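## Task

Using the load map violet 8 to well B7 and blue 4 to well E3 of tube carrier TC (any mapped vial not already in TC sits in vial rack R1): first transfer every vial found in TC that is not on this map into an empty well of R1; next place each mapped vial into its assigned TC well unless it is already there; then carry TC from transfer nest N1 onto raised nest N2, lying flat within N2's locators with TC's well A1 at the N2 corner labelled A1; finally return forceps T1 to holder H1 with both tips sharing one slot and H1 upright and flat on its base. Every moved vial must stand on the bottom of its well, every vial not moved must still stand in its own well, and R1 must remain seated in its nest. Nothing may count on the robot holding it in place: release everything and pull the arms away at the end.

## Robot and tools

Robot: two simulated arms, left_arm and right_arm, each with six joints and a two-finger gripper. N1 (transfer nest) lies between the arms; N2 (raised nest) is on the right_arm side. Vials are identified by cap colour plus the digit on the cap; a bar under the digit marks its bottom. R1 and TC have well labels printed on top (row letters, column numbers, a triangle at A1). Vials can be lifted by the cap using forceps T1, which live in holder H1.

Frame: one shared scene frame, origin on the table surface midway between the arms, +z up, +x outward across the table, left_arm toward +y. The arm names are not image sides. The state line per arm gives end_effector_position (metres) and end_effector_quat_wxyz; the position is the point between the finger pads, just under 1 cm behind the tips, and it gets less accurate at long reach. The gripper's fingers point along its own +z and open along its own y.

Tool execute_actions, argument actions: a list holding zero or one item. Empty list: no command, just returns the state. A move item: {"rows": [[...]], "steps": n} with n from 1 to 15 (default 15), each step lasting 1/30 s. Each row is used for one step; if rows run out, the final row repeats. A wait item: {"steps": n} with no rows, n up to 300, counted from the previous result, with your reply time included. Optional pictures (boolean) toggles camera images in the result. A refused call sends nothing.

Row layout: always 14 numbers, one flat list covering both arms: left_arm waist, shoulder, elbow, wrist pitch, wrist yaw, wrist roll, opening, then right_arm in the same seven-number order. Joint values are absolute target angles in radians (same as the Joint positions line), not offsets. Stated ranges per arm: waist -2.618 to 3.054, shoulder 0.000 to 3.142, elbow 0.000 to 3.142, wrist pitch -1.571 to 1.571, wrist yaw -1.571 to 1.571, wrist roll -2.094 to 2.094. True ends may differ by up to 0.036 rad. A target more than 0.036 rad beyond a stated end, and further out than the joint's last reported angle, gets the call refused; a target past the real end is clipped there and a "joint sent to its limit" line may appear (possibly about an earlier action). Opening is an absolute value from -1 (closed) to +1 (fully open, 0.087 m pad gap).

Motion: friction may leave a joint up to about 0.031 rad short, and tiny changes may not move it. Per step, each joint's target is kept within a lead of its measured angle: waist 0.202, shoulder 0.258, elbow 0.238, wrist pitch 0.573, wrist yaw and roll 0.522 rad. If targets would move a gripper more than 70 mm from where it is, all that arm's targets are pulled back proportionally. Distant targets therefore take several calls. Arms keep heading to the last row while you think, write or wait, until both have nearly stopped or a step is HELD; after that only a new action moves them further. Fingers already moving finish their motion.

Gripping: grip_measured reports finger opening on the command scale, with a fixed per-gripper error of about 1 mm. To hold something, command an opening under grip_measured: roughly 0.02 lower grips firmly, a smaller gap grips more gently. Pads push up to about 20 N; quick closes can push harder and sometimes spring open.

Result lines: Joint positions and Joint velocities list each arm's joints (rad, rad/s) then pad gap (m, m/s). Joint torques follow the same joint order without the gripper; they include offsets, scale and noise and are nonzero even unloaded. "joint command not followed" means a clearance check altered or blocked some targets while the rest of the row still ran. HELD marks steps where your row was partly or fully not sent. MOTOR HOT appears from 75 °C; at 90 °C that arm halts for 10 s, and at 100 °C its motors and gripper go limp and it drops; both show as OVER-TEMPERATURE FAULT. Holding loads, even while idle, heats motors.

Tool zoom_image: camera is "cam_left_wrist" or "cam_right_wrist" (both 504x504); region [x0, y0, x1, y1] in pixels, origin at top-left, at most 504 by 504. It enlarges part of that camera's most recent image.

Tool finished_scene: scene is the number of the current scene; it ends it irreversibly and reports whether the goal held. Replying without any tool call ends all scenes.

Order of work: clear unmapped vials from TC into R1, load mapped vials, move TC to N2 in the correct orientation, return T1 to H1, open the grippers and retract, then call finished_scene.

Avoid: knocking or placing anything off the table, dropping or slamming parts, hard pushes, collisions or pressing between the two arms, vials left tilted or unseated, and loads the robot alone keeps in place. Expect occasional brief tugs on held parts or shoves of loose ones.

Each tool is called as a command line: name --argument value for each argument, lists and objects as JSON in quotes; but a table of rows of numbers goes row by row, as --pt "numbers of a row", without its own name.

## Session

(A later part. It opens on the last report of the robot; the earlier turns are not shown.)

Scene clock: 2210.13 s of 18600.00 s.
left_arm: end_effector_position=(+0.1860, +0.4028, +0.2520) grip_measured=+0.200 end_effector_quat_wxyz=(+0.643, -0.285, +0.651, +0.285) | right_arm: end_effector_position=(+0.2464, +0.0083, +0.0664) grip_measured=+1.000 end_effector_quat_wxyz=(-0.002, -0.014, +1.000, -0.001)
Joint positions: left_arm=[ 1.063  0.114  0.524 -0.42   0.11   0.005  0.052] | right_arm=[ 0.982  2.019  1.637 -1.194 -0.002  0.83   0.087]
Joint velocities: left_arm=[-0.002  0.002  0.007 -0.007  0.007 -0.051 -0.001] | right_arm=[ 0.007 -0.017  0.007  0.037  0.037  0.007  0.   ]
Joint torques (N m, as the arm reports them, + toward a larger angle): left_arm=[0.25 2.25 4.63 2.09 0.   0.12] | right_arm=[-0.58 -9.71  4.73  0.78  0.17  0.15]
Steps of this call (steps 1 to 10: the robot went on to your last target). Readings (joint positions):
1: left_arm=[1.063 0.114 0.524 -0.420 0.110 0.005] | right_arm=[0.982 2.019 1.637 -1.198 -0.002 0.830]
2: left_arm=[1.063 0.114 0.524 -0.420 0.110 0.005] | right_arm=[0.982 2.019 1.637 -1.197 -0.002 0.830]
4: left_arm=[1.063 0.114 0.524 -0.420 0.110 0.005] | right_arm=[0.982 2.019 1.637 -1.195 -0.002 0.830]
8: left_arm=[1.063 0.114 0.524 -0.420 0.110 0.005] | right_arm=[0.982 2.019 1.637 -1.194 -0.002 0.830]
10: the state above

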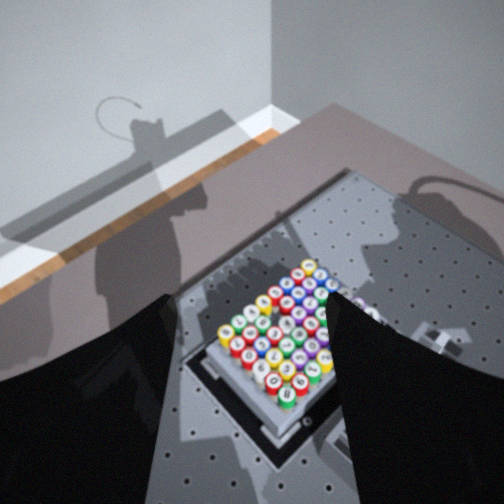

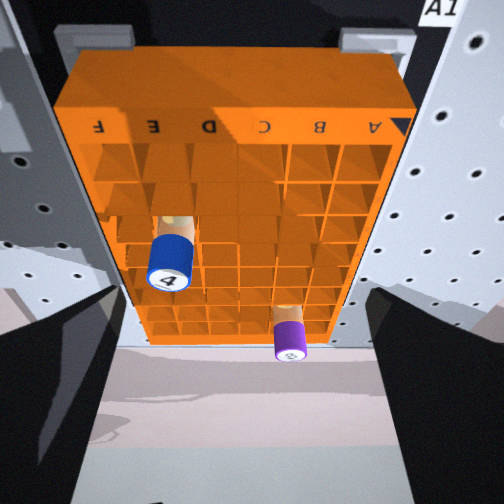

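execute_actions --actions '[{"rows":[[1.066,0.1,0.5,-0.4,0.1,0,0.2,0.998,2.01,1.623,-1.163,0.01,0.845,1]],"steps":15}]'

Scene clock: 2217.50 s of 18600.00 s.
left_arm: end_effector_position=(+0.1860, +0.4028, +0.2520) grip_measured=+0.200 end_effector_quat_wxyz=(+0.643, -0.285, +0.651, +0.285) | right_arm: end_effector_position=(+0.2480, +0.0102, +0.0661) grip_measured=+1.000 end_effector_quat_wxyz=(+0.001, -0.011, +1.000, +0.002)
Joint positions: left_arm=[ 1.063  0.114  0.524 -0.42   0.11   0.005  0.052] | right_arm=[ 0.982  2.019  1.637 -1.185 -0.002  0.835  0.087]
Joint velocities: left_arm=[-0.012 -0.002 -0.012  0.037 -0.007 -0.066 -0.   ] | right_arm=[-0.007  0.022 -0.002  0.037 -0.007  0.022  0.   ]
Joint torques (N m, as the arm reports them, + toward a larger angle): left_arm=[0.25 2.25 4.64 2.09 0.   0.12] | right_arm=[ 1.31 -9.71  4.73  0.82  0.17  0.15]
Steps of this call (steps 1 to 15: the robot went on to your last target; steps 16 to 90: nothing new was sent; then 3.87 s passed at rest; steps 91 to 105: all 15 steps of this action). Readings (joint positions):
91: left_arm=[1.063 0.114 0.524 -0.420 0.110 0.005] | right_arm=[0.982 2.019 1.637 -1.193 -0.002 0.831]
92: left_arm=[1.063 0.114 0.524 -0.420 0.110 0.005] | right_arm=[0.982 2.019 1.637 -1.191 -0.002 0.832]
94: left_arm=[1.063 0.114 0.524 -0.420 0.110 0.005] | right_arm=[0.982 2.019 1.637 -1.189 -0.002 0.833]
98: left_arm=[1.063 0.114 0.524 -0.420 0.110 0.005] | right_arm=[0.982 2.019 1.637 -1.186 -0.002 0.834]
105: the state above

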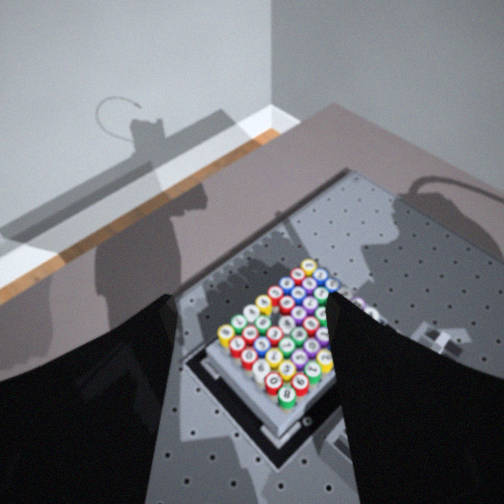

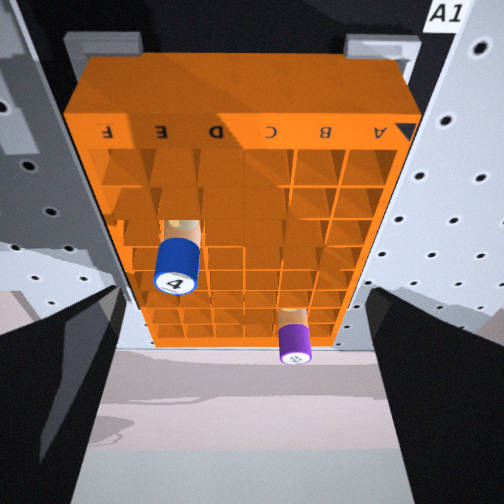

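execute_actions --actions '[{"rows":[[1.066,0.1,0.5,-0.4,0.1,0,0.2,1.005,2.02,1.6,-1.15,0.01,0.845,1],[1.066,0.1,0.5,-0.4,0.1,0,0.2,1.005,2.022,1.6,-1.143,0.01,0.845,1],[1.066,0.1,0.5,-0.4,0.1,0,0.2,0.996,2.022,1.603,-1.143,0.01,0.845,1]],"steps":15}]'

Scene clock: 2224.13 s of 18600.00 s.
left_arm: end_effector_position=(+0.1860, +0.4028, +0.2520) grip_measured=+0.200 end_effector_quat_wxyz=(+0.643, -0.285, +0.651, +0.285) | right_arm: end_effector_position=(+0.2462, +0.0108, +0.0611) grip_measured=+1.000 end_effector_quat_wxyz=(+0.001, -0.013, +1.000, +0.001)
Joint positions: left_arm=[ 1.063  0.114  0.524 -0.42   0.11   0.005  0.052] | right_arm=[ 0.987  2.02   1.618 -1.166 -0.     0.835  0.087]
Joint velocities: left_arm=[-0.007  0.002 -0.002  0.081  0.007  0.037  0.   ] | right_arm=[-0.002 -0.002  0.002  0.037 -0.037 -0.051  0.   ]
Joint torques (N m, as the arm reports them, + toward a larger angle): left_arm=[0.25 2.25 4.64 2.09 0.   0.12] | right_arm=[ 0.76 -8.86  4.56  0.82  0.16  0.15]
Steps of this call (steps 1 to 15: the robot went on to your last target; steps 16 to 90: nothing new was sent; then 3.13 s passed at rest; steps 91 to 105: all 15 steps of this action). Readings (joint positions):
91: left_arm=[1.063 0.114 0.524 -0.420 0.110 0.005] | right_arm=[0.983 2.019 1.633 -1.181 -0.001 0.835]
92: left_arm=[1.063 0.114 0.524 -0.420 0.110 0.005] | right_arm=[0.985 2.019 1.629 -1.177 -0.000 0.835]
94: left_arm=[1.063 0.114 0.524 -0.420 0.110 0.005] | right_arm=[0.987 2.020 1.621 -1.174 -0.000 0.835]
98: left_arm=[1.063 0.114 0.524 -0.420 0.110 0.005] | right_arm=[0.987 2.020 1.618 -1.169 -0.000 0.835]
105: the state above

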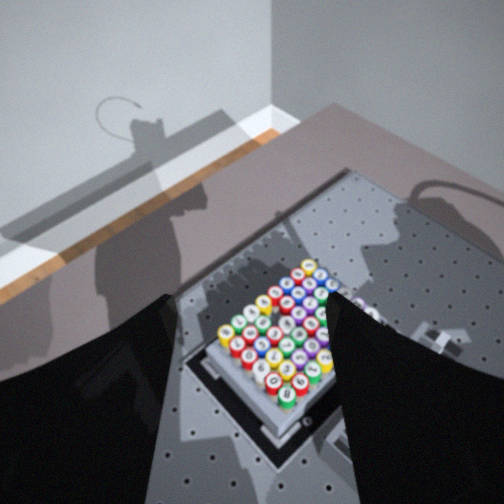

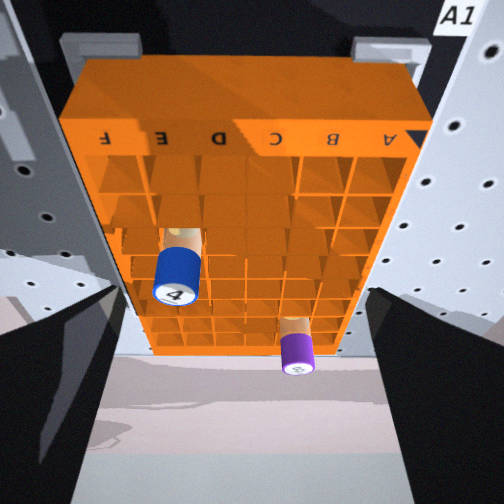

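zoom_image --camera "cam_right_wrist" --region '[90, 230, 400, 370]'

Region (90, 230, 400, 370) of cam_right_wrist's 504x504 image, scaled by 1.626, with more detail than that image has; it fills the top 228 rows of this view, and the rest is white.

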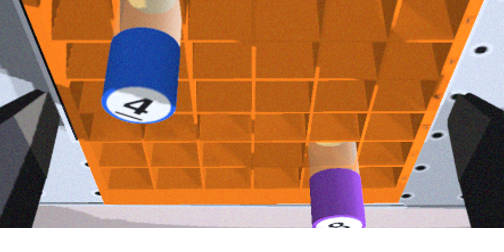

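execute_actions --actions '[{"rows":[[1.066,0.1,0.5,-0.4,0.1,0,0.2,0.996,2.026,1.603,-1.14,0.01,0.845,1],[1.066,0.1,0.5,-0.4,0.1,0,0.2,0.996,2.029,1.603,-1.139,0.01,0.845,1],[1.066,0.1,0.5,-0.4,0.1,0,0.2,0.996,2.032,1.603,-1.138,0.01,0.845,1],[1.066,0.1,0.5,-0.4,0.1,0,0.2,0.996,2.035,1.603,-1.137,0.01,0.845,1],[1.066,0.1,0.5,-0.4,0.1,0,0.2,0.996,2.038,1.603,-1.136,0.01,0.845,1],[1.066,0.1,0.5,-0.4,0.1,0,0.2,0.996,2.041,1.603,-1.136,0.01,0.845,1],[1.066,0.1,0.5,-0.4,0.1,0,0.2,0.996,2.044,1.603,-1.136,0.01,0.845,1],[1.066,0.1,0.5,-0.4,0.1,0,0.2,0.996,2.047,1.603,-1.136,0.01,0.845,1]],"steps":15}]'

zoom_image --camera "cam_right_wrist" --region '[90, 230, 400, 370]'

Scene clock: 2243.97 s of 18600.00 s.
left_arm: end_effector_position=(+0.1860, +0.4028, +0.2520) grip_measured=+0.200 end_effector_quat_wxyz=(+0.643, -0.285, +0.651, +0.285) | right_arm: end_effector_position=(+0.2466, +0.0113, +0.0525) grip_measured=+1.000 end_effector_quat_wxyz=(-0.005, -0.013, +1.000, -0.005)
Joint positions: left_arm=[ 1.063  0.114  0.524 -0.42   0.11   0.005  0.052] | right_arm=[ 0.987  2.045  1.618 -1.158 -0.     0.835  0.087]
Joint velocities: left_arm=[-0.002 -0.007  0.012 -0.037 -0.007  0.007 -0.001] | right_arm=[-0.007  0.012 -0.007 -0.037  0.037 -0.022  0.   ]
Joint torques (N m, as the arm reports them, + toward a larger angle): left_arm=[0.25 2.25 4.64 2.09 0.   0.12] | right_arm=[ 0.75 -9.13  4.51  0.76  0.16  0.16]
Steps of this call (steps 1 to 15: the robot went on to your last target; steps 16 to 90: nothing new was sent; then 16.33 s passed at rest; steps 91 to 105: all 15 steps of this action). Readings (joint positions):
91: left_arm=[1.063 0.114 0.524 -0.420 0.110 0.005] | right_arm=[0.987 2.020 1.618 -1.165 -0.000 0.835]
92: left_arm=[1.063 0.114 0.524 -0.420 0.110 0.005] | right_arm=[0.987 2.020 1.618 -1.164 -0.000 0.835]
94: left_arm=[1.063 0.114 0.524 -0.420 0.110 0.005] | right_arm=[0.987 2.021 1.618 -1.162 -0.000 0.835]
98: left_arm=[1.063 0.114 0.524 -0.420 0.110 0.005] | right_arm=[0.987 2.034 1.618 -1.159 -0.000 0.835]
105: the state above

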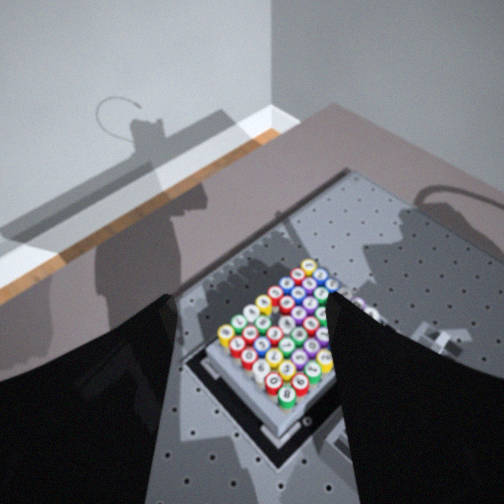

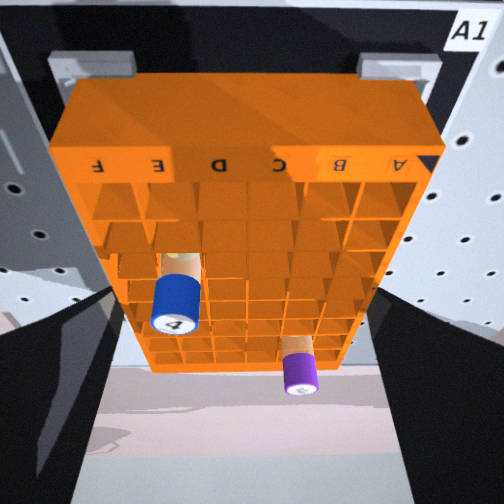

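Region (90, 230, 400, 370) of cam_right_wrist's 504x504 image, scaled by 1.626, with more detail than that image has; it fills the top 228 rows of this view, and the rest is white.

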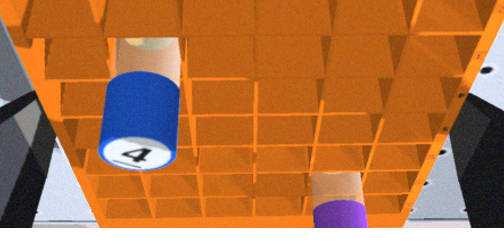

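execute_actions --actions '[{"rows":[[1.066,0.1,0.5,-0.4,0.1,0,0.2,0.996,2.047,1.59,-1.12,0.01,0.845,1],[1.066,0.1,0.5,-0.4,0.1,0,0.2,0.996,2.047,1.59,-1.113,0.01,0.845,1],[1.066,0.1,0.5,-0.4,0.1,0,0.2,0.996,2.047,1.588,-1.107,0.01,0.845,1],[1.066,0.1,0.5,-0.4,0.1,0,0.2,0.996,2.047,1.585,-1.102,0.01,0.845,1],[1.066,0.1,0.5,-0.4,0.1,0,0.2,0.996,2.047,1.581,-1.097,0.01,0.845,1],[1.066,0.1,0.5,-0.4,0.1,0,0.2,0.996,2.047,1.577,-1.092,0.01,0.845,1],[1.066,0.1,0.5,-0.4,0.1,0,0.2,0.996,2.047,1.573,-1.087,0.01,0.845,1],[1.066,0.1,0.5,-0.4,0.1,0,0.2,0.996,2.047,1.569,-1.082,0.01,0.845,1],[1.066,0.1,0.5,-0.4,0.1,0,0.2,0.996,2.047,1.565,-1.077,0.01,0.845,1],[1.066,0.1,0.5,-0.4,0.1,0,0.2,0.996,2.047,1.561,-1.072,0.01,0.845,1],[1.066,0.1,0.5,-0.4,0.1,0,0.2,0.996,2.047,1.557,-1.067,0.01,0.845,1],[1.066,0.1,0.5,-0.4,0.1,0,0.2,0.996,2.047,1.553,-1.065,0.01,0.845,1],[1.066,0.1,0.5,-0.4,0.1,0,0.2,0.996,2.047,1.549,-1.065,0.01,0.845,1],[1.066,0.1,0.5,-0.4,0.1,0,0.2,0.996,2.047,1.545,-1.065,0.01,0.845,1]],"steps":15}]' --pictures false

execute_actions --actions '[{"steps":8}]'

Scene clock: 2259.67 s of 18600.00 s.
left_arm: end_effector_position=(+0.1860, +0.4028, +0.2520) grip_measured=+0.200 end_effector_quat_wxyz=(+0.643, -0.285, +0.651, +0.285) | right_arm: end_effector_position=(+0.2462, +0.0109, +0.0393) grip_measured=+1.000 end_effector_quat_wxyz=(-0.002, -0.013, +1.000, -0.001)
Joint positions: left_arm=[ 1.063  0.114  0.524 -0.42   0.11   0.005  0.052] | right_arm=[ 0.987  2.045  1.566 -1.096 -0.     0.835  0.087]
Joint velocities: left_arm=[ 0.012  0.012  0.007 -0.022  0.037  0.051 -0.001] | right_arm=[-0.022 -0.007 -0.085  0.007  0.037  0.007  0.   ]
Joint torques (N m, as the arm reports them, + toward a larger angle): left_arm=[0.25 2.25 4.64 2.09 0.   0.12] | right_arm=[ 0.75 -8.99  4.36  0.85  0.15  0.16]
Steps of this call (steps 1 to 15: the robot went on to your last target; steps 16 to 90: nothing new was sent; then 12.20 s passed at rest; steps 91 to 105: all 15 steps of this action). Readings (joint positions):
91: left_arm=[1.063 0.114 0.524 -0.420 0.110 0.005] | right_arm=[0.987 2.045 1.617 -1.155 -0.000 0.835]
92: left_arm=[1.063 0.114 0.524 -0.420 0.110 0.005] | right_arm=[0.987 2.045 1.614 -1.150 -0.000 0.835]
94: left_arm=[1.063 0.114 0.524 -0.420 0.110 0.005] | right_arm=[0.987 2.045 1.607 -1.142 -0.000 0.835]
98: left_arm=[1.063 0.114 0.524 -0.420 0.110 0.005] | right_arm=[0.987 2.045 1.593 -1.124 -0.000 0.835]
105: the state above

Scene clock: 2259.93 s of 18600.00 s.
left_arm: end_effector_position=(+0.1860, +0.4028, +0.2520) grip_measured=+0.200 end_effector_quat_wxyz=(+0.643, -0.285, +0.651, +0.285) | right_arm: end_effector_position=(+0.2466, +0.0114, +0.0382) grip_measured=+1.000 end_effector_quat_wxyz=(-0.000, -0.013, +1.000, -0.000)
Joint positions: left_arm=[ 1.063  0.114  0.524 -0.42   0.11   0.005  0.052] | right_arm=[ 0.987  2.045  1.562 -1.089 -0.     0.835  0.087]
Joint velocities: left_arm=[-0.007 -0.007 -0.002 -0.081 -0.081 -0.007 -0.   ] | right_arm=[-0.007  0.002  0.007 -0.007  0.022  0.022  0.   ]
Joint torques (N m, as the arm reports them, + toward a larger angle): left_arm=[0.25 2.25 4.65 2.09 0.   0.12] | right_arm=[ 0.76 -8.97  4.4   0.79  0.15  0.16]
Steps of this call (steps 1 to 8: the robot went on to your last target). Readings (joint positions):
1: left_arm=[1.063 0.114 0.524 -0.420 0.110 0.005] | right_arm=[0.987 2.045 1.564 -1.095 -0.000 0.835]
2: left_arm=[1.063 0.114 0.524 -0.420 0.110 0.005] | right_arm=[0.987 2.045 1.562 -1.094 -0.000 0.835]
4: left_arm=[1.063 0.114 0.524 -0.420 0.110 0.005] | right_arm=[0.987 2.045 1.562 -1.092 -0.000 0.835]
8: the state above

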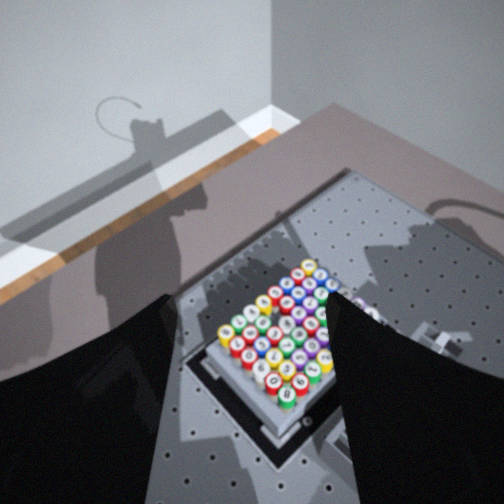

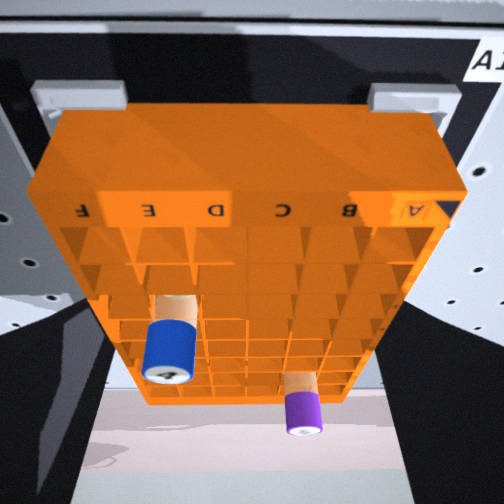

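execute_actions --actions '[{"rows":[[1.066,0.1,0.5,-0.4,0.1,0,0.2,0.99,2.047,1.56,-1.08,0.0,0.84,0.97],[1.066,0.1,0.5,-0.4,0.1,0,0.2,0.99,2.047,1.56,-1.08,0.0,0.84,0.96],[1.066,0.1,0.5,-0.4,0.1,0,0.2,0.99,2.047,1.56,-1.08,0.0,0.84,0.95],[1.066,0.1,0.5,-0.4,0.1,0,0.2,0.99,2.047,1.56,-1.08,0.0,0.84,0.94]],"steps":12}]' --pictures false

Scene clock: 2266.53 s of 18600.00 s.
left_arm: end_effector_position=(+0.1860, +0.4028, +0.2520) grip_measured=+0.200 end_effector_quat_wxyz=(+0.643, -0.285, +0.651, +0.285) | right_arm: end_effector_position=(+0.2470, +0.0117, +0.0382) grip_measured=+0.961 end_effector_quat_wxyz=(+0.000, -0.013, +1.000, +0.001)
Joint positions: left_arm=[ 1.063  0.114  0.524 -0.42   0.11   0.005  0.052] | right_arm=[ 0.987  2.045  1.562 -1.087 -0.     0.836  0.086]
Joint velocities: left_arm=[-0.017 -0.007 -0.012 -0.051 -0.081 -0.037 -0.   ] | right_arm=[-0.027 -0.002  0.007 -0.066 -0.11   0.022  0.   ]
Joint torques (N m, as the arm reports them, + toward a larger angle): left_arm=[0.25 2.25 4.64 2.09 0.   0.12] | right_arm=[ 0.29 -8.98  5.57  0.63  0.05  0.12]
Steps of this call (steps 1 to 15: the robot went on to your last target; steps 16 to 90: nothing new was sent; then 3.20 s passed at rest; steps 91 to 102: all 12 steps of this action). Readings (joint positions):
91: left_arm=[1.063 0.114 0.524 -0.420 0.110 0.005] | right_arm=[0.987 2.045 1.562 -1.087 -0.000 0.835]
92: left_arm=[1.063 0.114 0.524 -0.420 0.110 0.005] | right_arm=[0.987 2.045 1.562 -1.087 -0.000 0.836]
94: left_arm=[1.063 0.114 0.524 -0.420 0.110 0.005] | right_arm=[0.987 2.045 1.562 -1.087 -0.000 0.836]
98: left_arm=[1.063 0.114 0.524 -0.420 0.110 0.005] | right_arm=[0.987 2.045 1.562 -1.087 -0.000 0.836]
102: the state above

execute_actions --actions '[{"rows":[[1.066,0.1,0.5,-0.4,0.1,0,0.2,0.99,2.035,1.595,-1.105,0.0,0.84,0.935],[1.066,0.1,0.5,-0.4,0.1,0,0.2,0.99,2.032,1.6,-1.115,0.0,0.84,0.935],[1.066,0.1,0.5,-0.4,0.1,0,0.2,0.99,2.03,1.605,-1.125,0.0,0.84,0.935],[1.066,0.1,0.5,-0.4,0.1,0,0.2,0.99,2.028,1.611,-1.134,0.0,0.84,0.935],[1.066,0.1,0.5,-0.4,0.1,0,0.2,0.99,2.026,1.617,-1.143,0.0,0.84,0.935],[1.066,0.1,0.5,-0.4,0.1,0,0.2,0.99,2.024,1.624,-1.152,0.0,0.84,0.935],[1.066,0.1,0.5,-0.4,0.1,0,0.2,0.99,2.022,1.631,-1.161,0.0,0.84,0.935],[1.066,0.1,0.5,-0.4,0.1,0,0.2,0.99,2.02,1.638,-1.17,0.0,0.84,0.935],[1.066,0.1,0.5,-0.4,0.1,0,0.2,0.99,2.018,1.645,-1.18,0.0,0.84,0.935],[1.066,0.1,0.5,-0.4,0.1,0,0.2,0.99,2.016,1.653,-1.19,0.0,0.84,0.935],[1.066,0.1,0.5,-0.4,0.1,0,0.2,0.99,2.014,1.661,-1.2,0.0,0.84,0.935],[1.066,0.1,0.5,-0.4,0.1,0,0.2,0.99,2.012,1.67,-1.212,0.0,0.84,0.935],[1.066,0.1,0.5,-0.4,0.1,0,0.2,0.99,2.01,1.68,-1.225,0.0,0.84,0.935],[1.066,0.1,0.5,-0.4,0.1,0,0.2,0.99,2.008,1.69,-1.24,0.0,0.84,0.935],[1.066,0.1,0.5,-0.4,0.1,0,0.2,0.99,2.006,1.7,-1.255,0.0,0.84,0.935]],"steps":15}]' --pictures false

execute_actions --actions '[{"rows":[[1.066,0.1,0.5,-0.4,0.1,0,0.2,0.99,2.005,1.712,-1.27,0.0,0.84,0.935],[1.066,0.1,0.5,-0.4,0.1,0,0.2,0.99,2.004,1.724,-1.285,0.0,0.84,0.935],[1.066,0.1,0.5,-0.4,0.1,0,0.2,0.99,2.003,1.736,-1.3,0.0,0.84,0.935],[1.066,0.1,0.5,-0.4,0.1,0,0.2,0.99,2.002,1.748,-1.313,0.0,0.84,0.935],[1.066,0.1,0.5,-0.4,0.1,0,0.2,0.99,2.001,1.76,-1.326,0.0,0.84,0.935],[1.066,0.1,0.5,-0.4,0.1,0,0.2,0.99,2.0,1.772,-1.339,0.0,0.84,0.935],[1.066,0.1,0.5,-0.4,0.1,0,0.2,0.99,2.0,1.784,-1.352,0.0,0.84,0.935],[1.066,0.1,0.5,-0.4,0.1,0,0.2,0.99,2.0,1.796,-1.365,0.0,0.84,0.935],[1.066,0.1,0.5,-0.4,0.1,0,0.2,0.99,2.0,1.808,-1.378,0.0,0.84,0.935],[1.066,0.1,0.5,-0.4,0.1,0,0.2,0.99,2.0,1.82,-1.39,0.0,0.84,0.935],[1.066,0.1,0.5,-0.4,0.1,0,0.2,0.99,2.0,1.832,-1.4,0.0,0.84,0.935],[1.066,0.1,0.5,-0.4,0.1,0,0.2,0.99,2.0,1.844,-1.41,0.0,0.84,0.935],[1.066,0.1,0.5,-0.4,0.1,0,0.2,0.99,2.0,1.856,-1.41,0.0,0.84,0.935],[1.066,0.1,0.5,-0.4,0.1,0,0.2,0.99,2.0,1.866,-1.41,0.0,0.84,0.935],[1.066,0.1,0.5,-0.4,0.1,0,0.2,0.99,2.0,1.874,-1.41,0.0,0.84,0.935]],"steps":15}]'

Scene clock: 2293.37 s of 18600.00 s.
left_arm: end_effector_position=(+0.1860, +0.4028, +0.2520) grip_measured=+0.200 end_effector_quat_wxyz=(+0.643, -0.285, +0.651, +0.285) | right_arm: end_effector_position=(+0.2487, +0.0136, +0.0631) grip_measured=+0.961 end_effector_quat_wxyz=(-0.001, -0.013, +1.000, -0.001)
Joint positions: left_arm=[ 1.063  0.114  0.524 -0.42   0.11   0.005  0.052] | right_arm=[ 0.987  2.039  1.653 -1.187  0.     0.836  0.086]
Joint velocities: left_arm=[-0.012 -0.002 -0.007 -0.007  0.007  0.007  0.   ] | right_arm=[-0.012 -0.076  0.286 -0.315 -0.081 -0.066 -0.   ]
Joint torques (N m, as the arm reports them, + toward a larger angle): left_arm=[0.26 2.25 4.64 2.09 0.   0.12] | right_arm=[  0.32 -11.34   8.23   0.34   0.05   0.11]
Steps of this call (steps 1 to 15: the robot went on to your last target; steps 16 to 90: nothing new was sent; then 23.33 s passed at rest; steps 91 to 105: all 15 steps of this action). Readings (joint positions):
91: left_arm=[1.063 0.114 0.524 -0.420 0.110 0.005] | right_arm=[0.987 2.045 1.562 -1.087 -0.000 0.836]
92: left_arm=[1.063 0.114 0.524 -0.420 0.110 0.005] | right_arm=[0.987 2.045 1.564 -1.089 -0.000 0.836]
94: left_arm=[1.063 0.114 0.524 -0.420 0.110 0.005] | right_arm=[0.987 2.045 1.570 -1.098 -0.000 0.836]
98: left_arm=[1.063 0.114 0.524 -0.420 0.110 0.005] | right_arm=[0.987 2.045 1.596 -1.124 0.000 0.836]
105: the state above

Scene clock: 2293.87 s of 18600.00 s.
left_arm: end_effector_position=(+0.1860, +0.4028, +0.2520) grip_measured=+0.200 end_effector_quat_wxyz=(+0.643, -0.285, +0.651, +0.285) | right_arm: end_effector_position=(+0.2497, +0.0149, +0.1128) grip_measured=+0.961 end_effector_quat_wxyz=(+0.003, -0.013, +1.000, +0.004)
Joint positions: left_arm=[ 1.063  0.114  0.524 -0.42   0.11   0.005  0.052] | right_arm=[ 0.987  2.024  1.83  -1.367  0.     0.836  0.086]
Joint velocities: left_arm=[-0.017 -0.022 -0.007  0.051 -0.037 -0.007 -0.001] | right_arm=[-0.002 -0.017  0.276 -0.198  0.037  0.007 -0.   ]
Joint torques (N m, as the arm reports them, + toward a larger angle): left_arm=[0.25 2.24 4.63 2.09 0.   0.12] | right_arm=[  0.3  -10.88   7.98   0.35   0.06   0.11]
Steps of this call (steps 1 to 15: all 15 steps of this action). Readings (joint positions):
1: left_arm=[1.063 0.114 0.524 -0.420 0.110 0.005] | right_arm=[0.987 2.036 1.664 -1.200 0.000 0.836]
2: left_arm=[1.063 0.114 0.524 -0.420 0.110 0.005] | right_arm=[0.987 2.034 1.675 -1.213 0.000 0.836]
4: left_arm=[1.063 0.114 0.524 -0.420 0.110 0.005] | right_arm=[0.987 2.030 1.700 -1.239 0.000 0.836]
8: left_arm=[1.063 0.114 0.524 -0.420 0.110 0.005] | right_arm=[0.987 2.024 1.749 -1.291 0.000 0.836]
15: the state above

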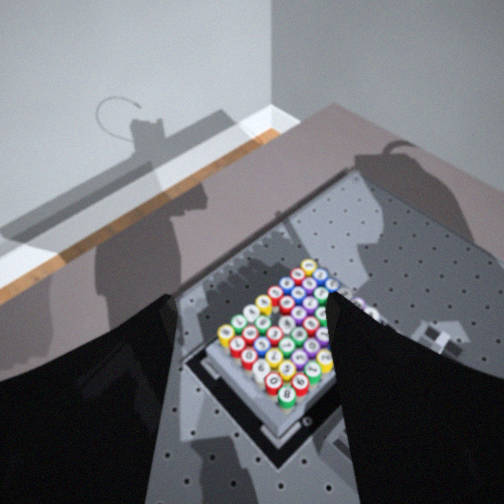

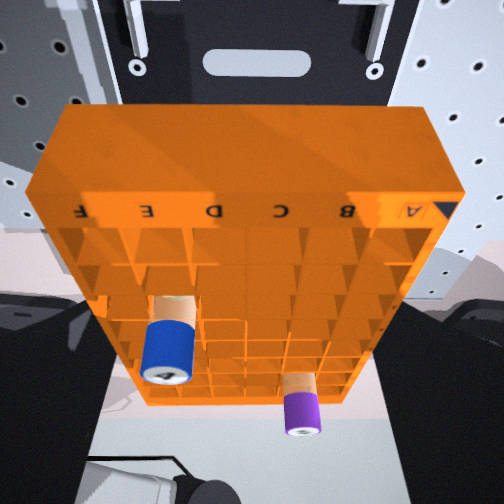

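execute_actions --actions '[{"rows":[[1.066,0.1,0.5,-0.4,0.1,0,0.2,0.97,2.0,1.86,-1.41,0,0.82,0.935],[1.066,0.1,0.5,-0.4,0.1,0,0.2,0.955,2.0,1.85,-1.41,0,0.805,0.935],[1.066,0.1,0.5,-0.4,0.1,0,0.2,0.935,1.995,1.84,-1.4,0,0.785,0.935],[1.066,0.1,0.5,-0.4,0.1,0,0.2,0.91,1.99,1.83,-1.39,0,0.76,0.935],[1.066,0.1,0.5,-0.4,0.1,0,0.2,0.88,1.985,1.82,-1.385,0,0.73,0.935],[1.066,0.1,0.5,-0.4,0.1,0,0.2,0.845,1.98,1.813,-1.38,0,0.695,0.935],[1.066,0.1,0.5,-0.4,0.1,0,0.2,0.81,1.975,1.806,-1.377,0,0.66,0.935],[1.066,0.1,0.5,-0.4,0.1,0,0.2,0.775,1.97,1.799,-1.374,0,0.625,0.935],[1.066,0.1,0.5,-0.4,0.1,0,0.2,0.74,1.965,1.792,-1.371,0,0.59,0.935],[1.066,0.1,0.5,-0.4,0.1,0,0.2,0.705,1.96,1.785,-1.368,0,0.555,0.935],[1.066,0.1,0.5,-0.4,0.1,0,0.2,0.67,1.955,1.778,-1.365,0,0.52,0.935],[1.066,0.1,0.5,-0.4,0.1,0,0.2,0.635,1.95,1.771,-1.362,0,0.485,0.935],[1.066,0.1,0.5,-0.4,0.1,0,0.2,0.6,1.945,1.764,-1.359,0,0.45,0.935],[1.066,0.1,0.5,-0.4,0.1,0,0.2,0.565,1.94,1.757,-1.356,0,0.415,0.935],[1.066,0.1,0.5,-0.4,0.1,0,0.2,0.53,1.935,1.75,-1.353,0,0.38,0.935]],"steps":15}]' --pictures false

execute_actions --actions '[{"rows":[[1.066,0.1,0.5,-0.4,0.1,0,0.2,0.495,1.93,1.743,-1.35,0,0.345,0.935],[1.066,0.1,0.5,-0.4,0.1,0,0.2,0.46,1.925,1.736,-1.348,0,0.31,0.935],[1.066,0.1,0.5,-0.4,0.1,0,0.2,0.425,1.92,1.729,-1.346,0,0.275,0.935],[1.066,0.1,0.5,-0.4,0.1,0,0.2,0.39,1.915,1.722,-1.344,0,0.24,0.935],[1.066,0.1,0.5,-0.4,0.1,0,0.2,0.355,1.91,1.715,-1.342,0,0.205,0.935],[1.066,0.1,0.5,-0.4,0.1,0,0.2,0.32,1.905,1.708,-1.34,0,0.17,0.935],[1.066,0.1,0.5,-0.4,0.1,0,0.2,0.285,1.9,1.701,-1.34,0,0.135,0.935],[1.066,0.1,0.5,-0.4,0.1,0,0.2,0.25,1.9,1.695,-1.34,0,0.1,0.935],[1.066,0.1,0.5,-0.4,0.1,0,0.2,0.215,1.9,1.695,-1.34,0,0.065,0.935],[1.066,0.1,0.5,-0.4,0.1,0,0.2,0.18,1.9,1.695,-1.34,0,0.03,0.935],[1.066,0.1,0.5,-0.4,0.1,0,0.2,0.145,1.9,1.695,-1.34,0,-0.005,0.935],[1.066,0.1,0.5,-0.4,0.1,0,0.2,0.11,1.9,1.695,-1.34,0,-0.04,0.935],[1.066,0.1,0.5,-0.4,0.1,0,0.2,0.075,1.9,1.695,-1.34,0,-0.075,0.935],[1.066,0.1,0.5,-0.4,0.1,0,0.2,0.04,1.9,1.695,-1.34,0,-0.11,0.935],[1.066,0.1,0.5,-0.4,0.1,0,0.2,0.005,1.9,1.695,-1.34,0,-0.145,0.935]],"steps":15}]' --pictures false

execute_actions --actions '[{"rows":[[1.066,0.1,0.5,-0.4,0.1,0,0.2,-0.03,1.9,1.695,-1.34,0,-0.18,0.935],[1.066,0.1,0.5,-0.4,0.1,0,0.2,-0.065,1.9,1.695,-1.34,0,-0.215,0.935],[1.066,0.1,0.5,-0.4,0.1,0,0.2,-0.1,1.9,1.695,-1.34,0,-0.25,0.935],[1.066,0.1,0.5,-0.4,0.1,0,0.2,-0.135,1.9,1.695,-1.34,0,-0.285,0.935],[1.066,0.1,0.5,-0.4,0.1,0,0.2,-0.17,1.9,1.695,-1.34,0,-0.32,0.935],[1.066,0.1,0.5,-0.4,0.1,0,0.2,-0.205,1.9,1.695,-1.34,0,-0.355,0.935],[1.066,0.1,0.5,-0.4,0.1,0,0.2,-0.24,1.9,1.695,-1.34,0,-0.39,0.935],[1.066,0.1,0.5,-0.4,0.1,0,0.2,-0.275,1.9,1.695,-1.34,0,-0.425,0.935],[1.066,0.1,0.5,-0.4,0.1,0,0.2,-0.305,1.9,1.695,-1.34,0,-0.46,0.935],[1.066,0.1,0.5,-0.4,0.1,0,0.2,-0.335,1.9,1.695,-1.34,0,-0.49,0.935],[1.066,0.1,0.5,-0.4,0.1,0,0.2,-0.36,1.9,1.695,-1.34,0,-0.52,0.935],[1.066,0.1,0.5,-0.4,0.1,0,0.2,-0.385,1.9,1.695,-1.34,0,-0.545,0.935],[1.066,0.1,0.5,-0.4,0.1,0,0.2,-0.405,1.9,1.695,-1.34,0,-0.565,0.935],[1.066,0.1,0.5,-0.4,0.1,0,0.2,-0.42,1.9,1.695,-1.34,0,-0.575,0.935],[1.066,0.1,0.5,-0.4,0.1,0,0.2,-0.435,1.9,1.695,-1.34,0,-0.575,0.935]],"steps":15}]' --pictures false

execute_actions --actions '[{"steps":20}]'

Scene clock: 2340.83 s of 18600.00 s.
left_arm: end_effector_position=(+0.1860, +0.4028, +0.2520) grip_measured=+0.200 end_effector_quat_wxyz=(+0.643, -0.285, +0.651, +0.285) | right_arm: end_effector_position=(+0.3321, -0.1088, +0.1186) grip_measured=+0.961 end_effector_quat_wxyz=(+0.001, +0.031, +1.000, +0.003)
Joint positions: left_arm=[ 1.063  0.114  0.524 -0.42   0.11   0.005  0.052] | right_arm=[ 0.589  1.971  1.776 -1.372 -0.003  0.526  0.086]
Joint velocities: left_arm=[-0.002  0.002 -0.012 -0.051 -0.022 -0.007 -0.001] | right_arm=[-0.984 -0.149 -0.198  0.066 -0.037 -0.916  0.   ]
Joint torques (N m, as the arm reports them, + toward a larger angle): left_arm=[0.25 2.25 4.64 2.09 0.   0.12] | right_arm=[  0.12 -10.69   4.73   0.68   0.05   0.  ]
Steps of this call (steps 1 to 30: the robot went on to your last target; steps 31 to 90: nothing new was sent; then 43.47 s passed at rest; steps 91 to 105: all 15 steps of this action). Readings (joint positions):
91: left_arm=[1.063 0.114 0.524 -0.420 0.110 0.005] | right_arm=[0.987 2.021 1.847 -1.391 0.000 0.835]
92: left_arm=[1.063 0.114 0.524 -0.420 0.110 0.005] | right_arm=[0.986 2.021 1.847 -1.391 -0.000 0.831]
94: left_arm=[1.063 0.114 0.524 -0.420 0.110 0.005] | right_arm=[0.970 2.021 1.847 -1.391 -0.002 0.814]
98: left_arm=[1.063 0.114 0.524 -0.420 0.110 0.005] | right_arm=[0.864 2.006 1.824 -1.388 -0.007 0.735]
105: the state above

Scene clock: 2341.33 s of 18600.00 s.
left_arm: end_effector_position=(+0.1860, +0.4028, +0.2520) grip_measured=+0.200 end_effector_quat_wxyz=(+0.643, -0.285, +0.651, +0.285) | right_arm: end_effector_position=(+0.3600, -0.2969, +0.1179) grip_measured=+0.961 end_effector_quat_wxyz=(+0.002, +0.031, +1.000, +0.000)
Joint positions: left_arm=[ 1.063  0.114  0.524 -0.42   0.11   0.005  0.052] | right_arm=[ 0.071  1.925  1.71  -1.353 -0.     0.009  0.086]
Joint velocities: left_arm=[ 0.007 -0.002  0.017  0.022 -0.007 -0.081 -0.   ] | right_arm=[-0.979 -0.007 -0.012 -0.022  0.022 -0.96   0.   ]
Joint torques (N m, as the arm reports them, + toward a larger angle): left_arm=[0.25 2.25 4.64 2.09 0.   0.12] | right_arm=[ -0.52 -10.23   4.67   0.71   0.     0.04]
Steps of this call (steps 1 to 15: all 15 steps of this action). Readings (joint positions):
1: left_arm=[1.063 0.114 0.524 -0.420 0.110 0.005] | right_arm=[0.555 1.965 1.769 -1.369 -0.003 0.492]
2: left_arm=[1.063 0.114 0.524 -0.420 0.110 0.005] | right_arm=[0.521 1.960 1.762 -1.367 -0.002 0.459]
4: left_arm=[1.063 0.114 0.524 -0.420 0.110 0.005] | right_arm=[0.454 1.949 1.748 -1.363 -0.002 0.391]
8: left_arm=[1.063 0.114 0.524 -0.420 0.110 0.005] | right_arm=[0.317 1.929 1.721 -1.356 -0.001 0.253]
15: the state above

Scene clock: 2341.83 s of 18600.00 s.
left_arm: end_effector_position=(+0.1860, +0.4028, +0.2520) grip_measured=+0.200 end_effector_quat_wxyz=(+0.643, -0.285, +0.651, +0.285) | right_arm: end_effector_position=(+0.3103, -0.4637, +0.1178) grip_measured=+0.961 end_effector_quat_wxyz=(+0.002, +0.026, +1.000, -0.002)
Joint positions: left_arm=[ 1.063  0.114  0.524 -0.42   0.11   0.005  0.052] | right_arm=[-0.408  1.925  1.71  -1.35   0.001 -0.481  0.086]
Joint velocities: left_arm=[-0.007  0.012 -0.007  0.022  0.037  0.037  0.   ] | right_arm=[-0.515  0.002 -0.002 -0.007  0.007 -0.608  0.001]
Joint torques (N m, as the arm reports them, + toward a larger angle): left_arm=[0.26 2.25 4.63 2.09 0.   0.12] | right_arm=[  0.46 -10.23   4.69   0.72  -0.05   0.01]
Steps of this call (steps 1 to 15: all 15 steps of this action). Readings (joint positions):
1: left_arm=[1.063 0.114 0.524 -0.420 0.110 0.005] | right_arm=[0.036 1.925 1.710 -1.352 -0.000 -0.026]
2: left_arm=[1.063 0.114 0.524 -0.420 0.110 0.005] | right_arm=[0.002 1.925 1.710 -1.352 -0.000 -0.061]
4: left_arm=[1.063 0.114 0.524 -0.420 0.110 0.005] | right_arm=[-0.069 1.925 1.710 -1.351 -0.000 -0.130]
8: left_arm=[1.063 0.114 0.524 -0.420 0.110 0.005] | right_arm=[-0.209 1.925 1.710 -1.350 -0.000 -0.270]
15: the state above

Scene clock: 2342.50 s of 18600.00 s.
left_arm: end_effector_position=(+0.1860, +0.4028, +0.2520) grip_measured=+0.200 end_effector_quat_wxyz=(+0.643, -0.285, +0.651, +0.285) | right_arm: end_effector_position=(+0.3044, -0.4756, +0.1179) grip_measured=+0.961 end_effector_quat_wxyz=(+0.002, -0.000, +1.000, -0.003)
Joint positions: left_arm=[ 1.063  0.114  0.524 -0.42   0.11   0.005  0.052] | right_arm=[-0.439  1.925  1.71  -1.35   0.003 -0.564  0.086]
Joint velocities: left_arm=[ 0.012  0.002 -0.017 -0.007 -0.051  0.037 -0.001] | right_arm=[-0.007  0.012 -0.002 -0.037  0.051 -0.051 -0.001]
Joint torques (N m, as the arm reports them, + toward a larger angle): left_arm=[0.25 2.26 4.64 2.09 0.   0.12] | right_arm=[  0.33 -10.23   4.67   0.72  -0.08   0.  ]
Steps of this call (steps 1 to 20: the robot went on to your last target). Readings (joint positions):
1: left_arm=[1.063 0.114 0.524 -0.420 0.110 0.005] | right_arm=[-0.424 1.925 1.710 -1.350 0.002 -0.497]
2: left_arm=[1.063 0.114 0.524 -0.420 0.110 0.005] | right_arm=[-0.433 1.925 1.710 -1.350 0.003 -0.511]
4: left_arm=[1.063 0.114 0.524 -0.420 0.110 0.005] | right_arm=[-0.439 1.925 1.710 -1.350 0.003 -0.530]
8: left_arm=[1.063 0.114 0.524 -0.420 0.110 0.005] | right_arm=[-0.439 1.925 1.710 -1.350 0.003 -0.551]
20: the state above

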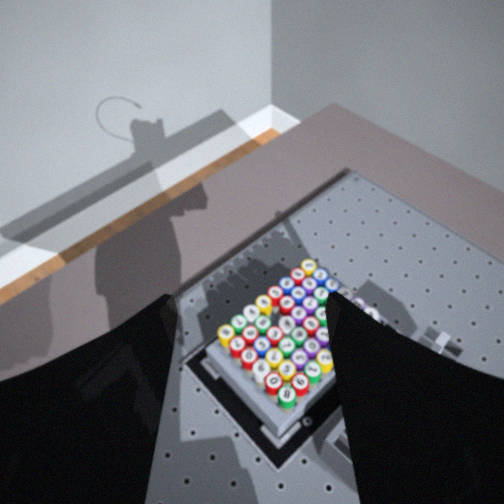

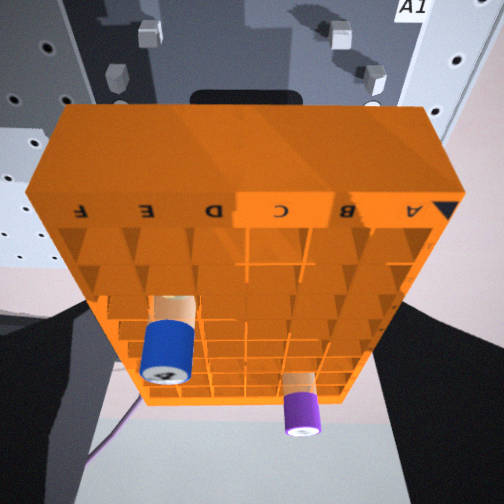

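execute_actions --actions '[{"rows":[[1.066,0.1,0.5,-0.4,0.1,0,0.2,-0.435,1.92,1.68,-1.32,0,-0.575,0.935],[1.066,0.1,0.5,-0.4,0.1,0,0.2,-0.435,1.92,1.672,-1.305,0,-0.575,0.935],[1.066,0.1,0.5,-0.4,0.1,0,0.2,-0.435,1.92,1.664,-1.29,0,-0.575,0.935],[1.066,0.1,0.5,-0.4,0.1,0,0.2,-0.435,1.92,1.655,-1.28,0,-0.575,0.935],[1.066,0.1,0.5,-0.4,0.1,0,0.2,-0.435,1.92,1.646,-1.27,0,-0.575,0.935],[1.066,0.1,0.5,-0.4,0.1,0,0.2,-0.435,1.92,1.637,-1.26,0,-0.575,0.935],[1.066,0.1,0.5,-0.4,0.1,0,0.2,-0.435,1.92,1.628,-1.25,0,-0.575,0.935],[1.066,0.1,0.5,-0.4,0.1,0,0.2,-0.435,1.92,1.619,-1.24,0,-0.575,0.935],[1.066,0.1,0.5,-0.4,0.1,0,0.2,-0.435,1.92,1.61,-1.23,0,-0.575,0.935],[1.066,0.1,0.5,-0.4,0.1,0,0.2,-0.435,1.92,1.601,-1.22,0,-0.575,0.935],[1.066,0.1,0.5,-0.4,0.1,0,0.2,-0.435,1.92,1.592,-1.218,0,-0.575,0.935],[1.066,0.1,0.5,-0.4,0.1,0,0.2,-0.435,1.92,1.585,-1.218,0,-0.575,0.935],[1.066,0.1,0.5,-0.4,0.1,0,0.2,-0.435,1.92,1.579,-1.218,0,-0.575,0.935]],"steps":15}]' --pictures false

execute_actions --actions '[{"steps":10}]'

Scene clock: 2357.87 s of 18600.00 s.
left_arm: end_effector_position=(+0.1860, +0.4028, +0.2520) grip_measured=+0.200 end_effector_quat_wxyz=(+0.643, -0.285, +0.651, +0.285) | right_arm: end_effector_position=(+0.3003, -0.4731, +0.0892) grip_measured=+0.961 end_effector_quat_wxyz=(-0.005, -0.001, +1.000, +0.001)
Joint positions: left_arm=[ 1.063  0.114  0.524 -0.42   0.11   0.005  0.052] | right_arm=[-0.439  1.925  1.594 -1.25   0.003 -0.565  0.086]
Joint velocities: left_arm=[-0.007 -0.007  0.007  0.066 -0.066  0.066 -0.   ] | right_arm=[ 0.012  0.007 -0.09   0.022 -0.11  -0.007 -0.001]
Joint torques (N m, as the arm reports them, + toward a larger angle): left_arm=[0.25 2.25 4.64 2.09 0.   0.12] | right_arm=[ 0.37 -8.7   5.17  0.85 -0.08  0.  ]
Steps of this call (steps 1 to 15: the robot went on to your last target; steps 16 to 90: nothing new was sent; then 11.87 s passed at rest; steps 91 to 105: all 15 steps of this action). Readings (joint positions):
91: left_arm=[1.063 0.114 0.524 -0.420 0.110 0.005] | right_arm=[-0.439 1.925 1.707 -1.348 0.003 -0.565]
92: left_arm=[1.063 0.114 0.524 -0.420 0.110 0.005] | right_arm=[-0.439 1.925 1.702 -1.343 0.003 -0.565]
94: left_arm=[1.063 0.114 0.524 -0.420 0.110 0.005] | right_arm=[-0.439 1.925 1.685 -1.328 0.003 -0.565]
98: left_arm=[1.063 0.114 0.524 -0.420 0.110 0.005] | right_arm=[-0.439 1.925 1.647 -1.295 0.003 -0.565]
105: the state above

Scene clock: 2358.20 s of 18600.00 s.
left_arm: end_effector_position=(+0.1860, +0.4028, +0.2520) grip_measured=+0.200 end_effector_quat_wxyz=(+0.643, -0.285, +0.651, +0.285) | right_arm: end_effector_position=(+0.3024, -0.4744, +0.0883) grip_measured=+0.961 end_effector_quat_wxyz=(-0.001, -0.001, +1.000, -0.001)
Joint positions: left_arm=[ 1.063  0.114  0.524 -0.42   0.11   0.005  0.052] | right_arm=[-0.439  1.925  1.592 -1.237  0.003 -0.565  0.086]
Joint velocities: left_arm=[-0.012  0.002  0.002  0.007 -0.022 -0.051  0.001] | right_arm=[-0.007 -0.002 -0.002  0.022 -0.022  0.007  0.001]
Joint torques (N m, as the arm reports them, + toward a larger angle): left_arm=[0.24 2.26 4.63 2.09 0.   0.12] | right_arm=[ 0.37 -8.66  4.86  0.8  -0.08  0.  ]
Steps of this call (steps 1 to 10: the robot went on to your last target). Readings (joint positions):
1: left_arm=[1.063 0.114 0.524 -0.420 0.110 0.005] | right_arm=[-0.439 1.925 1.592 -1.248 0.003 -0.565]
2: left_arm=[1.063 0.114 0.524 -0.420 0.110 0.005] | right_arm=[-0.439 1.925 1.592 -1.247 0.003 -0.565]
4: left_arm=[1.063 0.114 0.524 -0.420 0.110 0.005] | right_arm=[-0.439 1.925 1.592 -1.243 0.003 -0.565]
8: left_arm=[1.063 0.114 0.524 -0.420 0.110 0.005] | right_arm=[-0.439 1.925 1.592 -1.238 0.003 -0.565]
10: the state above

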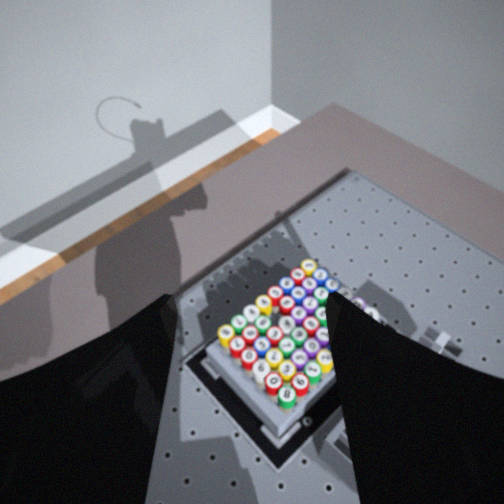

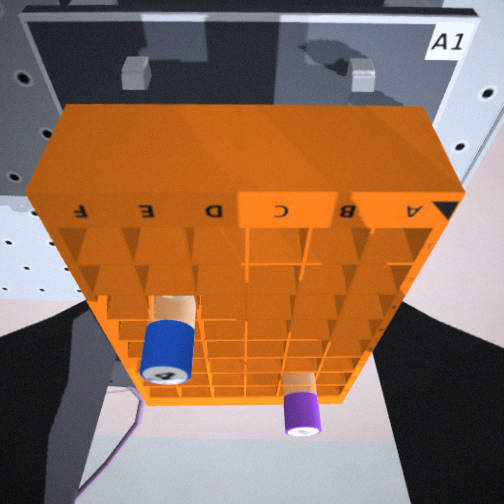

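execute_actions --actions '[{"rows":[[1.066,0.1,0.5,-0.4,0.1,0,0.2,-0.435,1.93,1.579,-1.212,0,-0.575,0.935],[1.066,0.1,0.5,-0.4,0.1,0,0.2,-0.435,1.934,1.579,-1.21,0,-0.575,0.935],[1.066,0.1,0.5,-0.4,0.1,0,0.2,-0.435,1.938,1.579,-1.21,0,-0.575,0.935],[1.066,0.1,0.5,-0.4,0.1,0,0.2,-0.435,1.942,1.579,-1.21,0,-0.575,0.935]],"steps":15}]'

zoom_image --camera "cam_right_wrist" --region '[0, 0, 504, 250]'

Scene clock: 2372.53 s of 18600.00 s.
left_arm: end_effector_position=(+0.1860, +0.4028, +0.2520) grip_measured=+0.200 end_effector_quat_wxyz=(+0.643, -0.285, +0.651, +0.285) | right_arm: end_effector_position=(+0.3040, -0.4754, +0.0821) grip_measured=+0.961 end_effector_quat_wxyz=(-0.004, -0.001, +1.000, +0.001)
Joint positions: left_arm=[ 1.063  0.114  0.524 -0.42   0.11   0.005  0.052] | right_arm=[-0.439  1.944  1.592 -1.227  0.003 -0.566  0.086]
Joint velocities: left_arm=[ 0.017 -0.002  0.017 -0.022  0.022  0.022 -0.   ] | right_arm=[ 0.002  0.017 -0.002 -0.051  0.037  0.037  0.   ]
Joint torques (N m, as the arm reports them, + toward a larger angle): left_arm=[0.26 2.25 4.64 2.09 0.   0.12] | right_arm=[ 0.37 -8.65  4.78  0.77 -0.08  0.  ]
Steps of this call (steps 1 to 30: the robot went on to your last target; steps 31 to 90: nothing new was sent; then 10.83 s passed at rest; steps 91 to 105: all 15 steps of this action). Readings (joint positions):
91: left_arm=[1.063 0.114 0.524 -0.420 0.110 0.005] | right_arm=[-0.439 1.925 1.592 -1.235 0.003 -0.565]
92: left_arm=[1.063 0.114 0.524 -0.420 0.110 0.005] | right_arm=[-0.439 1.926 1.592 -1.234 0.003 -0.565]
94: left_arm=[1.063 0.114 0.524 -0.420 0.110 0.005] | right_arm=[-0.439 1.930 1.592 -1.232 0.003 -0.566]
98: left_arm=[1.063 0.114 0.524 -0.420 0.110 0.005] | right_arm=[-0.439 1.942 1.592 -1.229 0.003 -0.566]
105: the state above

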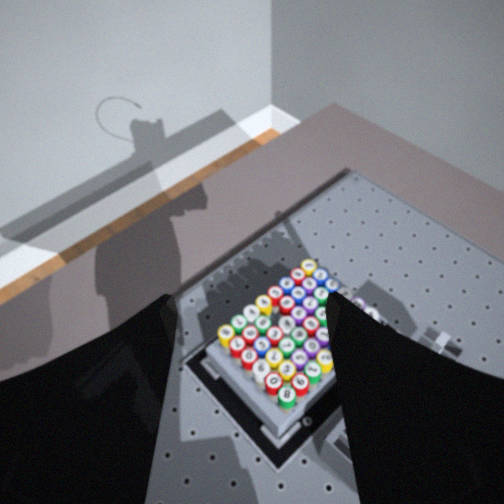

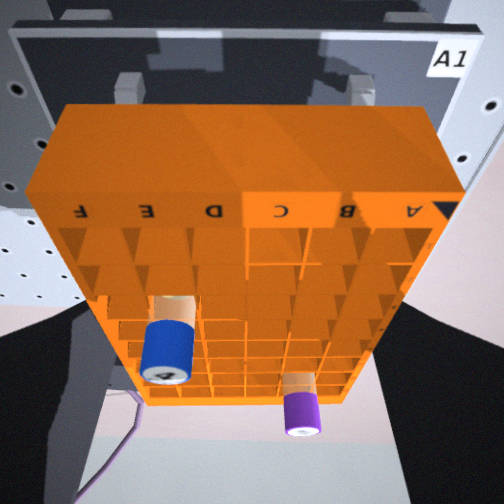

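Region (0, 0, 504, 250) of cam_right_wrist's 504x504 image, scaled by 1.000; it fills the top 250 rows of this view, and the rest is white.

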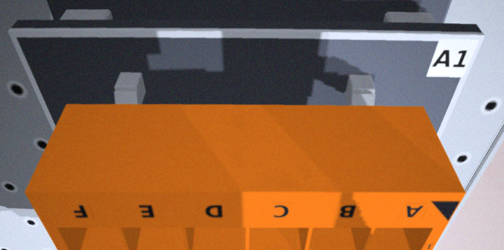

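execute_actions --actions '[{"rows":[[0.0,0.6,0.55,0.3,0,0,0.2,-0.435,1.942,1.579,-1.21,0,-0.575,0.935]],"steps":15}]' --pictures false

execute_actions --actions '[{"rows":[[-1.0,1.6,0.7,1.2,0,0,1,-0.435,1.942,1.579,-1.21,0,-0.575,0.935]],"steps":15}]' --pictures false

execute_actions --actions '[{"steps":40}]'

Scene clock: 2405.20 s of 18600.00 s.
left_arm: end_effector_position=(+0.3536, +0.2260, +0.3062) grip_measured=+0.200 end_effector_quat_wxyz=(+0.763, +0.025, +0.646, -0.027) | right_arm: end_effector_position=(+0.3040, -0.4754, +0.0821) grip_measured=+0.961 end_effector_quat_wxyz=(-0.004, -0.001, +1.000, +0.001)
Joint positions: left_arm=[0.06  0.611 0.535 0.241 0.01  0.002 0.052] | right_arm=[-0.439  1.944  1.592 -1.227  0.003 -0.566  0.086]
Joint velocities: left_arm=[-1.419 -0.007  0.007  0.286  0.11   0.081 -0.   ] | right_arm=[-0.017 -0.012  0.007  0.037 -0.051  0.051 -0.001]
Joint torques (N m, as the arm reports them, + toward a larger angle): left_arm=[ 2.5   0.01  8.32  1.96 -0.16  0.15] | right_arm=[ 0.37 -8.59  4.82  0.76 -0.08  0.01]
Steps of this call (steps 1 to 15: the robot went on to your last target; steps 16 to 90: nothing new was sent; then 29.17 s passed at rest; steps 91 to 105: all 15 steps of this action). Readings (joint positions):
91: left_arm=[1.038 0.138 0.524 -0.375 0.093 0.005] | right_arm=[-0.439 1.944 1.592 -1.227 0.003 -0.566]
92: left_arm=[0.985 0.194 0.526 -0.292 0.079 0.005] | right_arm=[-0.439 1.944 1.592 -1.227 0.003 -0.566]
94: left_arm=[0.871 0.328 0.529 -0.122 0.056 0.004] | right_arm=[-0.439 1.944 1.592 -1.227 0.003 -0.566]
98: left_arm=[0.578 0.587 0.535 0.113 0.020 0.003] | right_arm=[-0.439 1.944 1.592 -1.227 0.003 -0.566]
105: the state above

Scene clock: 2405.70 s of 18600.00 s.
left_arm: end_effector_position=(+0.3635, -0.0971, +0.2607) grip_measured=+1.000 end_effector_quat_wxyz=(+0.722, +0.247, +0.563, -0.317) | right_arm: end_effector_position=(+0.3040, -0.4754, +0.0821) grip_measured=+0.961 end_effector_quat_wxyz=(-0.004, -0.001, +1.000, +0.001)
Joint positions: left_arm=[-0.709  1.505  0.691  1.062 -0.006  0.001  0.087] | right_arm=[-0.439  1.944  1.592 -1.227  0.003 -0.566  0.086]
Joint velocities: left_arm=[-1.497  1.516 -0.007  0.271 -0.095  0.066  0.   ] | right_arm=[ 0.002 -0.012 -0.012 -0.037  0.007 -0.022 -0.   ]
Joint torques (N m, as the arm reports them, + toward a larger angle): left_arm=[-1.4  -6.42  7.05  2.37  0.15  0.17] | right_arm=[ 0.37 -8.58  4.83  0.77 -0.08  0.01]
Steps of this call (steps 1 to 15: all 15 steps of this action). Readings (joint positions):
1: left_arm=[0.016 0.630 0.541 0.279 0.011 0.002] | right_arm=[-0.439 1.944 1.592 -1.227 0.003 -0.566]
2: left_arm=[-0.022 0.671 0.560 0.334 0.010 0.002] | right_arm=[-0.439 1.944 1.592 -1.227 0.003 -0.566]
4: left_arm=[-0.106 0.772 0.603 0.463 0.006 0.002] | right_arm=[-0.439 1.944 1.592 -1.227 0.003 -0.566]
8: left_arm=[-0.322 1.031 0.669 0.805 -0.003 0.002] | right_arm=[-0.439 1.944 1.592 -1.227 0.003 -0.566]
15: the state above

Scene clock: 2407.03 s of 18600.00 s.
left_arm: end_effector_position=(+0.2511, -0.1871, +0.2400) grip_measured=+1.000 end_effector_quat_wxyz=(+0.667, +0.331, +0.514, -0.426) | right_arm: end_effector_position=(+0.3040, -0.4754, +0.0821) grip_measured=+0.961 end_effector_quat_wxyz=(-0.004, -0.001, +1.000, +0.001)
Joint positions: left_arm=[-1.008  1.617  0.691  1.181  0.009  0.001  0.087] | right_arm=[-0.439  1.944  1.592 -1.227  0.003 -0.566  0.086]
Joint velocities: left_arm=[ 0.002 -0.012  0.017 -0.051 -0.051  0.007  0.   ] | right_arm=[ 0.002 -0.002  0.007  0.007  0.007  0.007 -0.   ]
Joint torques (N m, as the arm reports them, + toward a larger angle): left_arm=[ 0.65 -6.31  6.8   1.94  0.    0.16] | right_arm=[ 0.37 -8.59  4.83  0.77 -0.08  0.01]
Steps of this call (steps 1 to 30: the robot went on to your last target; steps 31 to 40: nothing new was sent). Readings (joint positions):
1: left_arm=[-0.765 1.551 0.691 1.067 -0.007 0.001] | right_arm=[-0.439 1.944 1.592 -1.227 0.003 -0.566]
2: left_arm=[-0.824 1.584 0.691 1.070 -0.008 0.001] | right_arm=[-0.439 1.944 1.592 -1.227 0.003 -0.566]
4: left_arm=[-0.938 1.615 0.691 1.079 -0.004 0.001] | right_arm=[-0.439 1.944 1.592 -1.227 0.003 -0.566]
8: left_arm=[-1.017 1.617 0.691 1.137 0.010 0.001] | right_arm=[-0.439 1.944 1.592 -1.227 0.003 -0.566]
40: the state above
All arms were judged still, so your last target was given up. Only a new action makes them travel on or press farther. Fingers that are still opening or closing keep moving.

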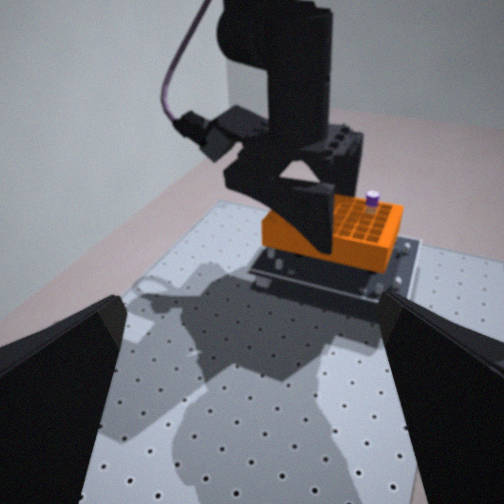

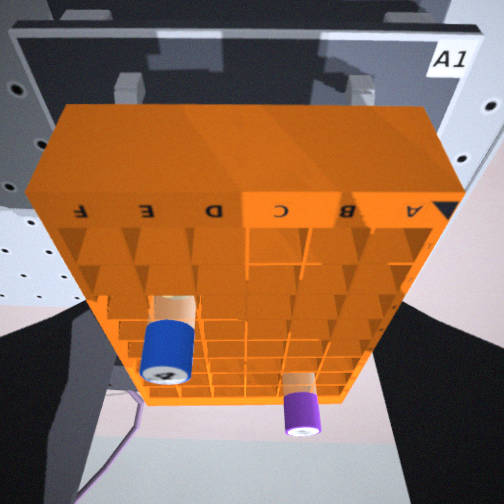

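zoom_image --camera "cam_left_wrist" --region '[240, 180, 440, 320]'

Region (240, 180, 440, 320) of cam_left_wrist's 504x504 image, scaled by 2.520, with more detail than that image has; it fills the top 353 rows of this view, and the rest is white.

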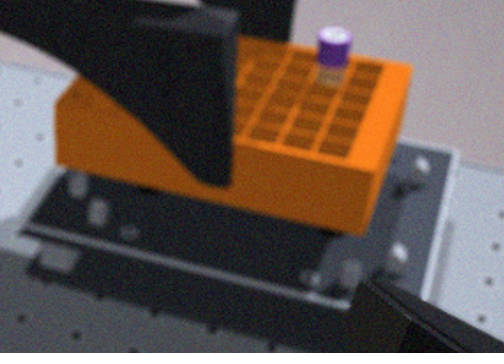

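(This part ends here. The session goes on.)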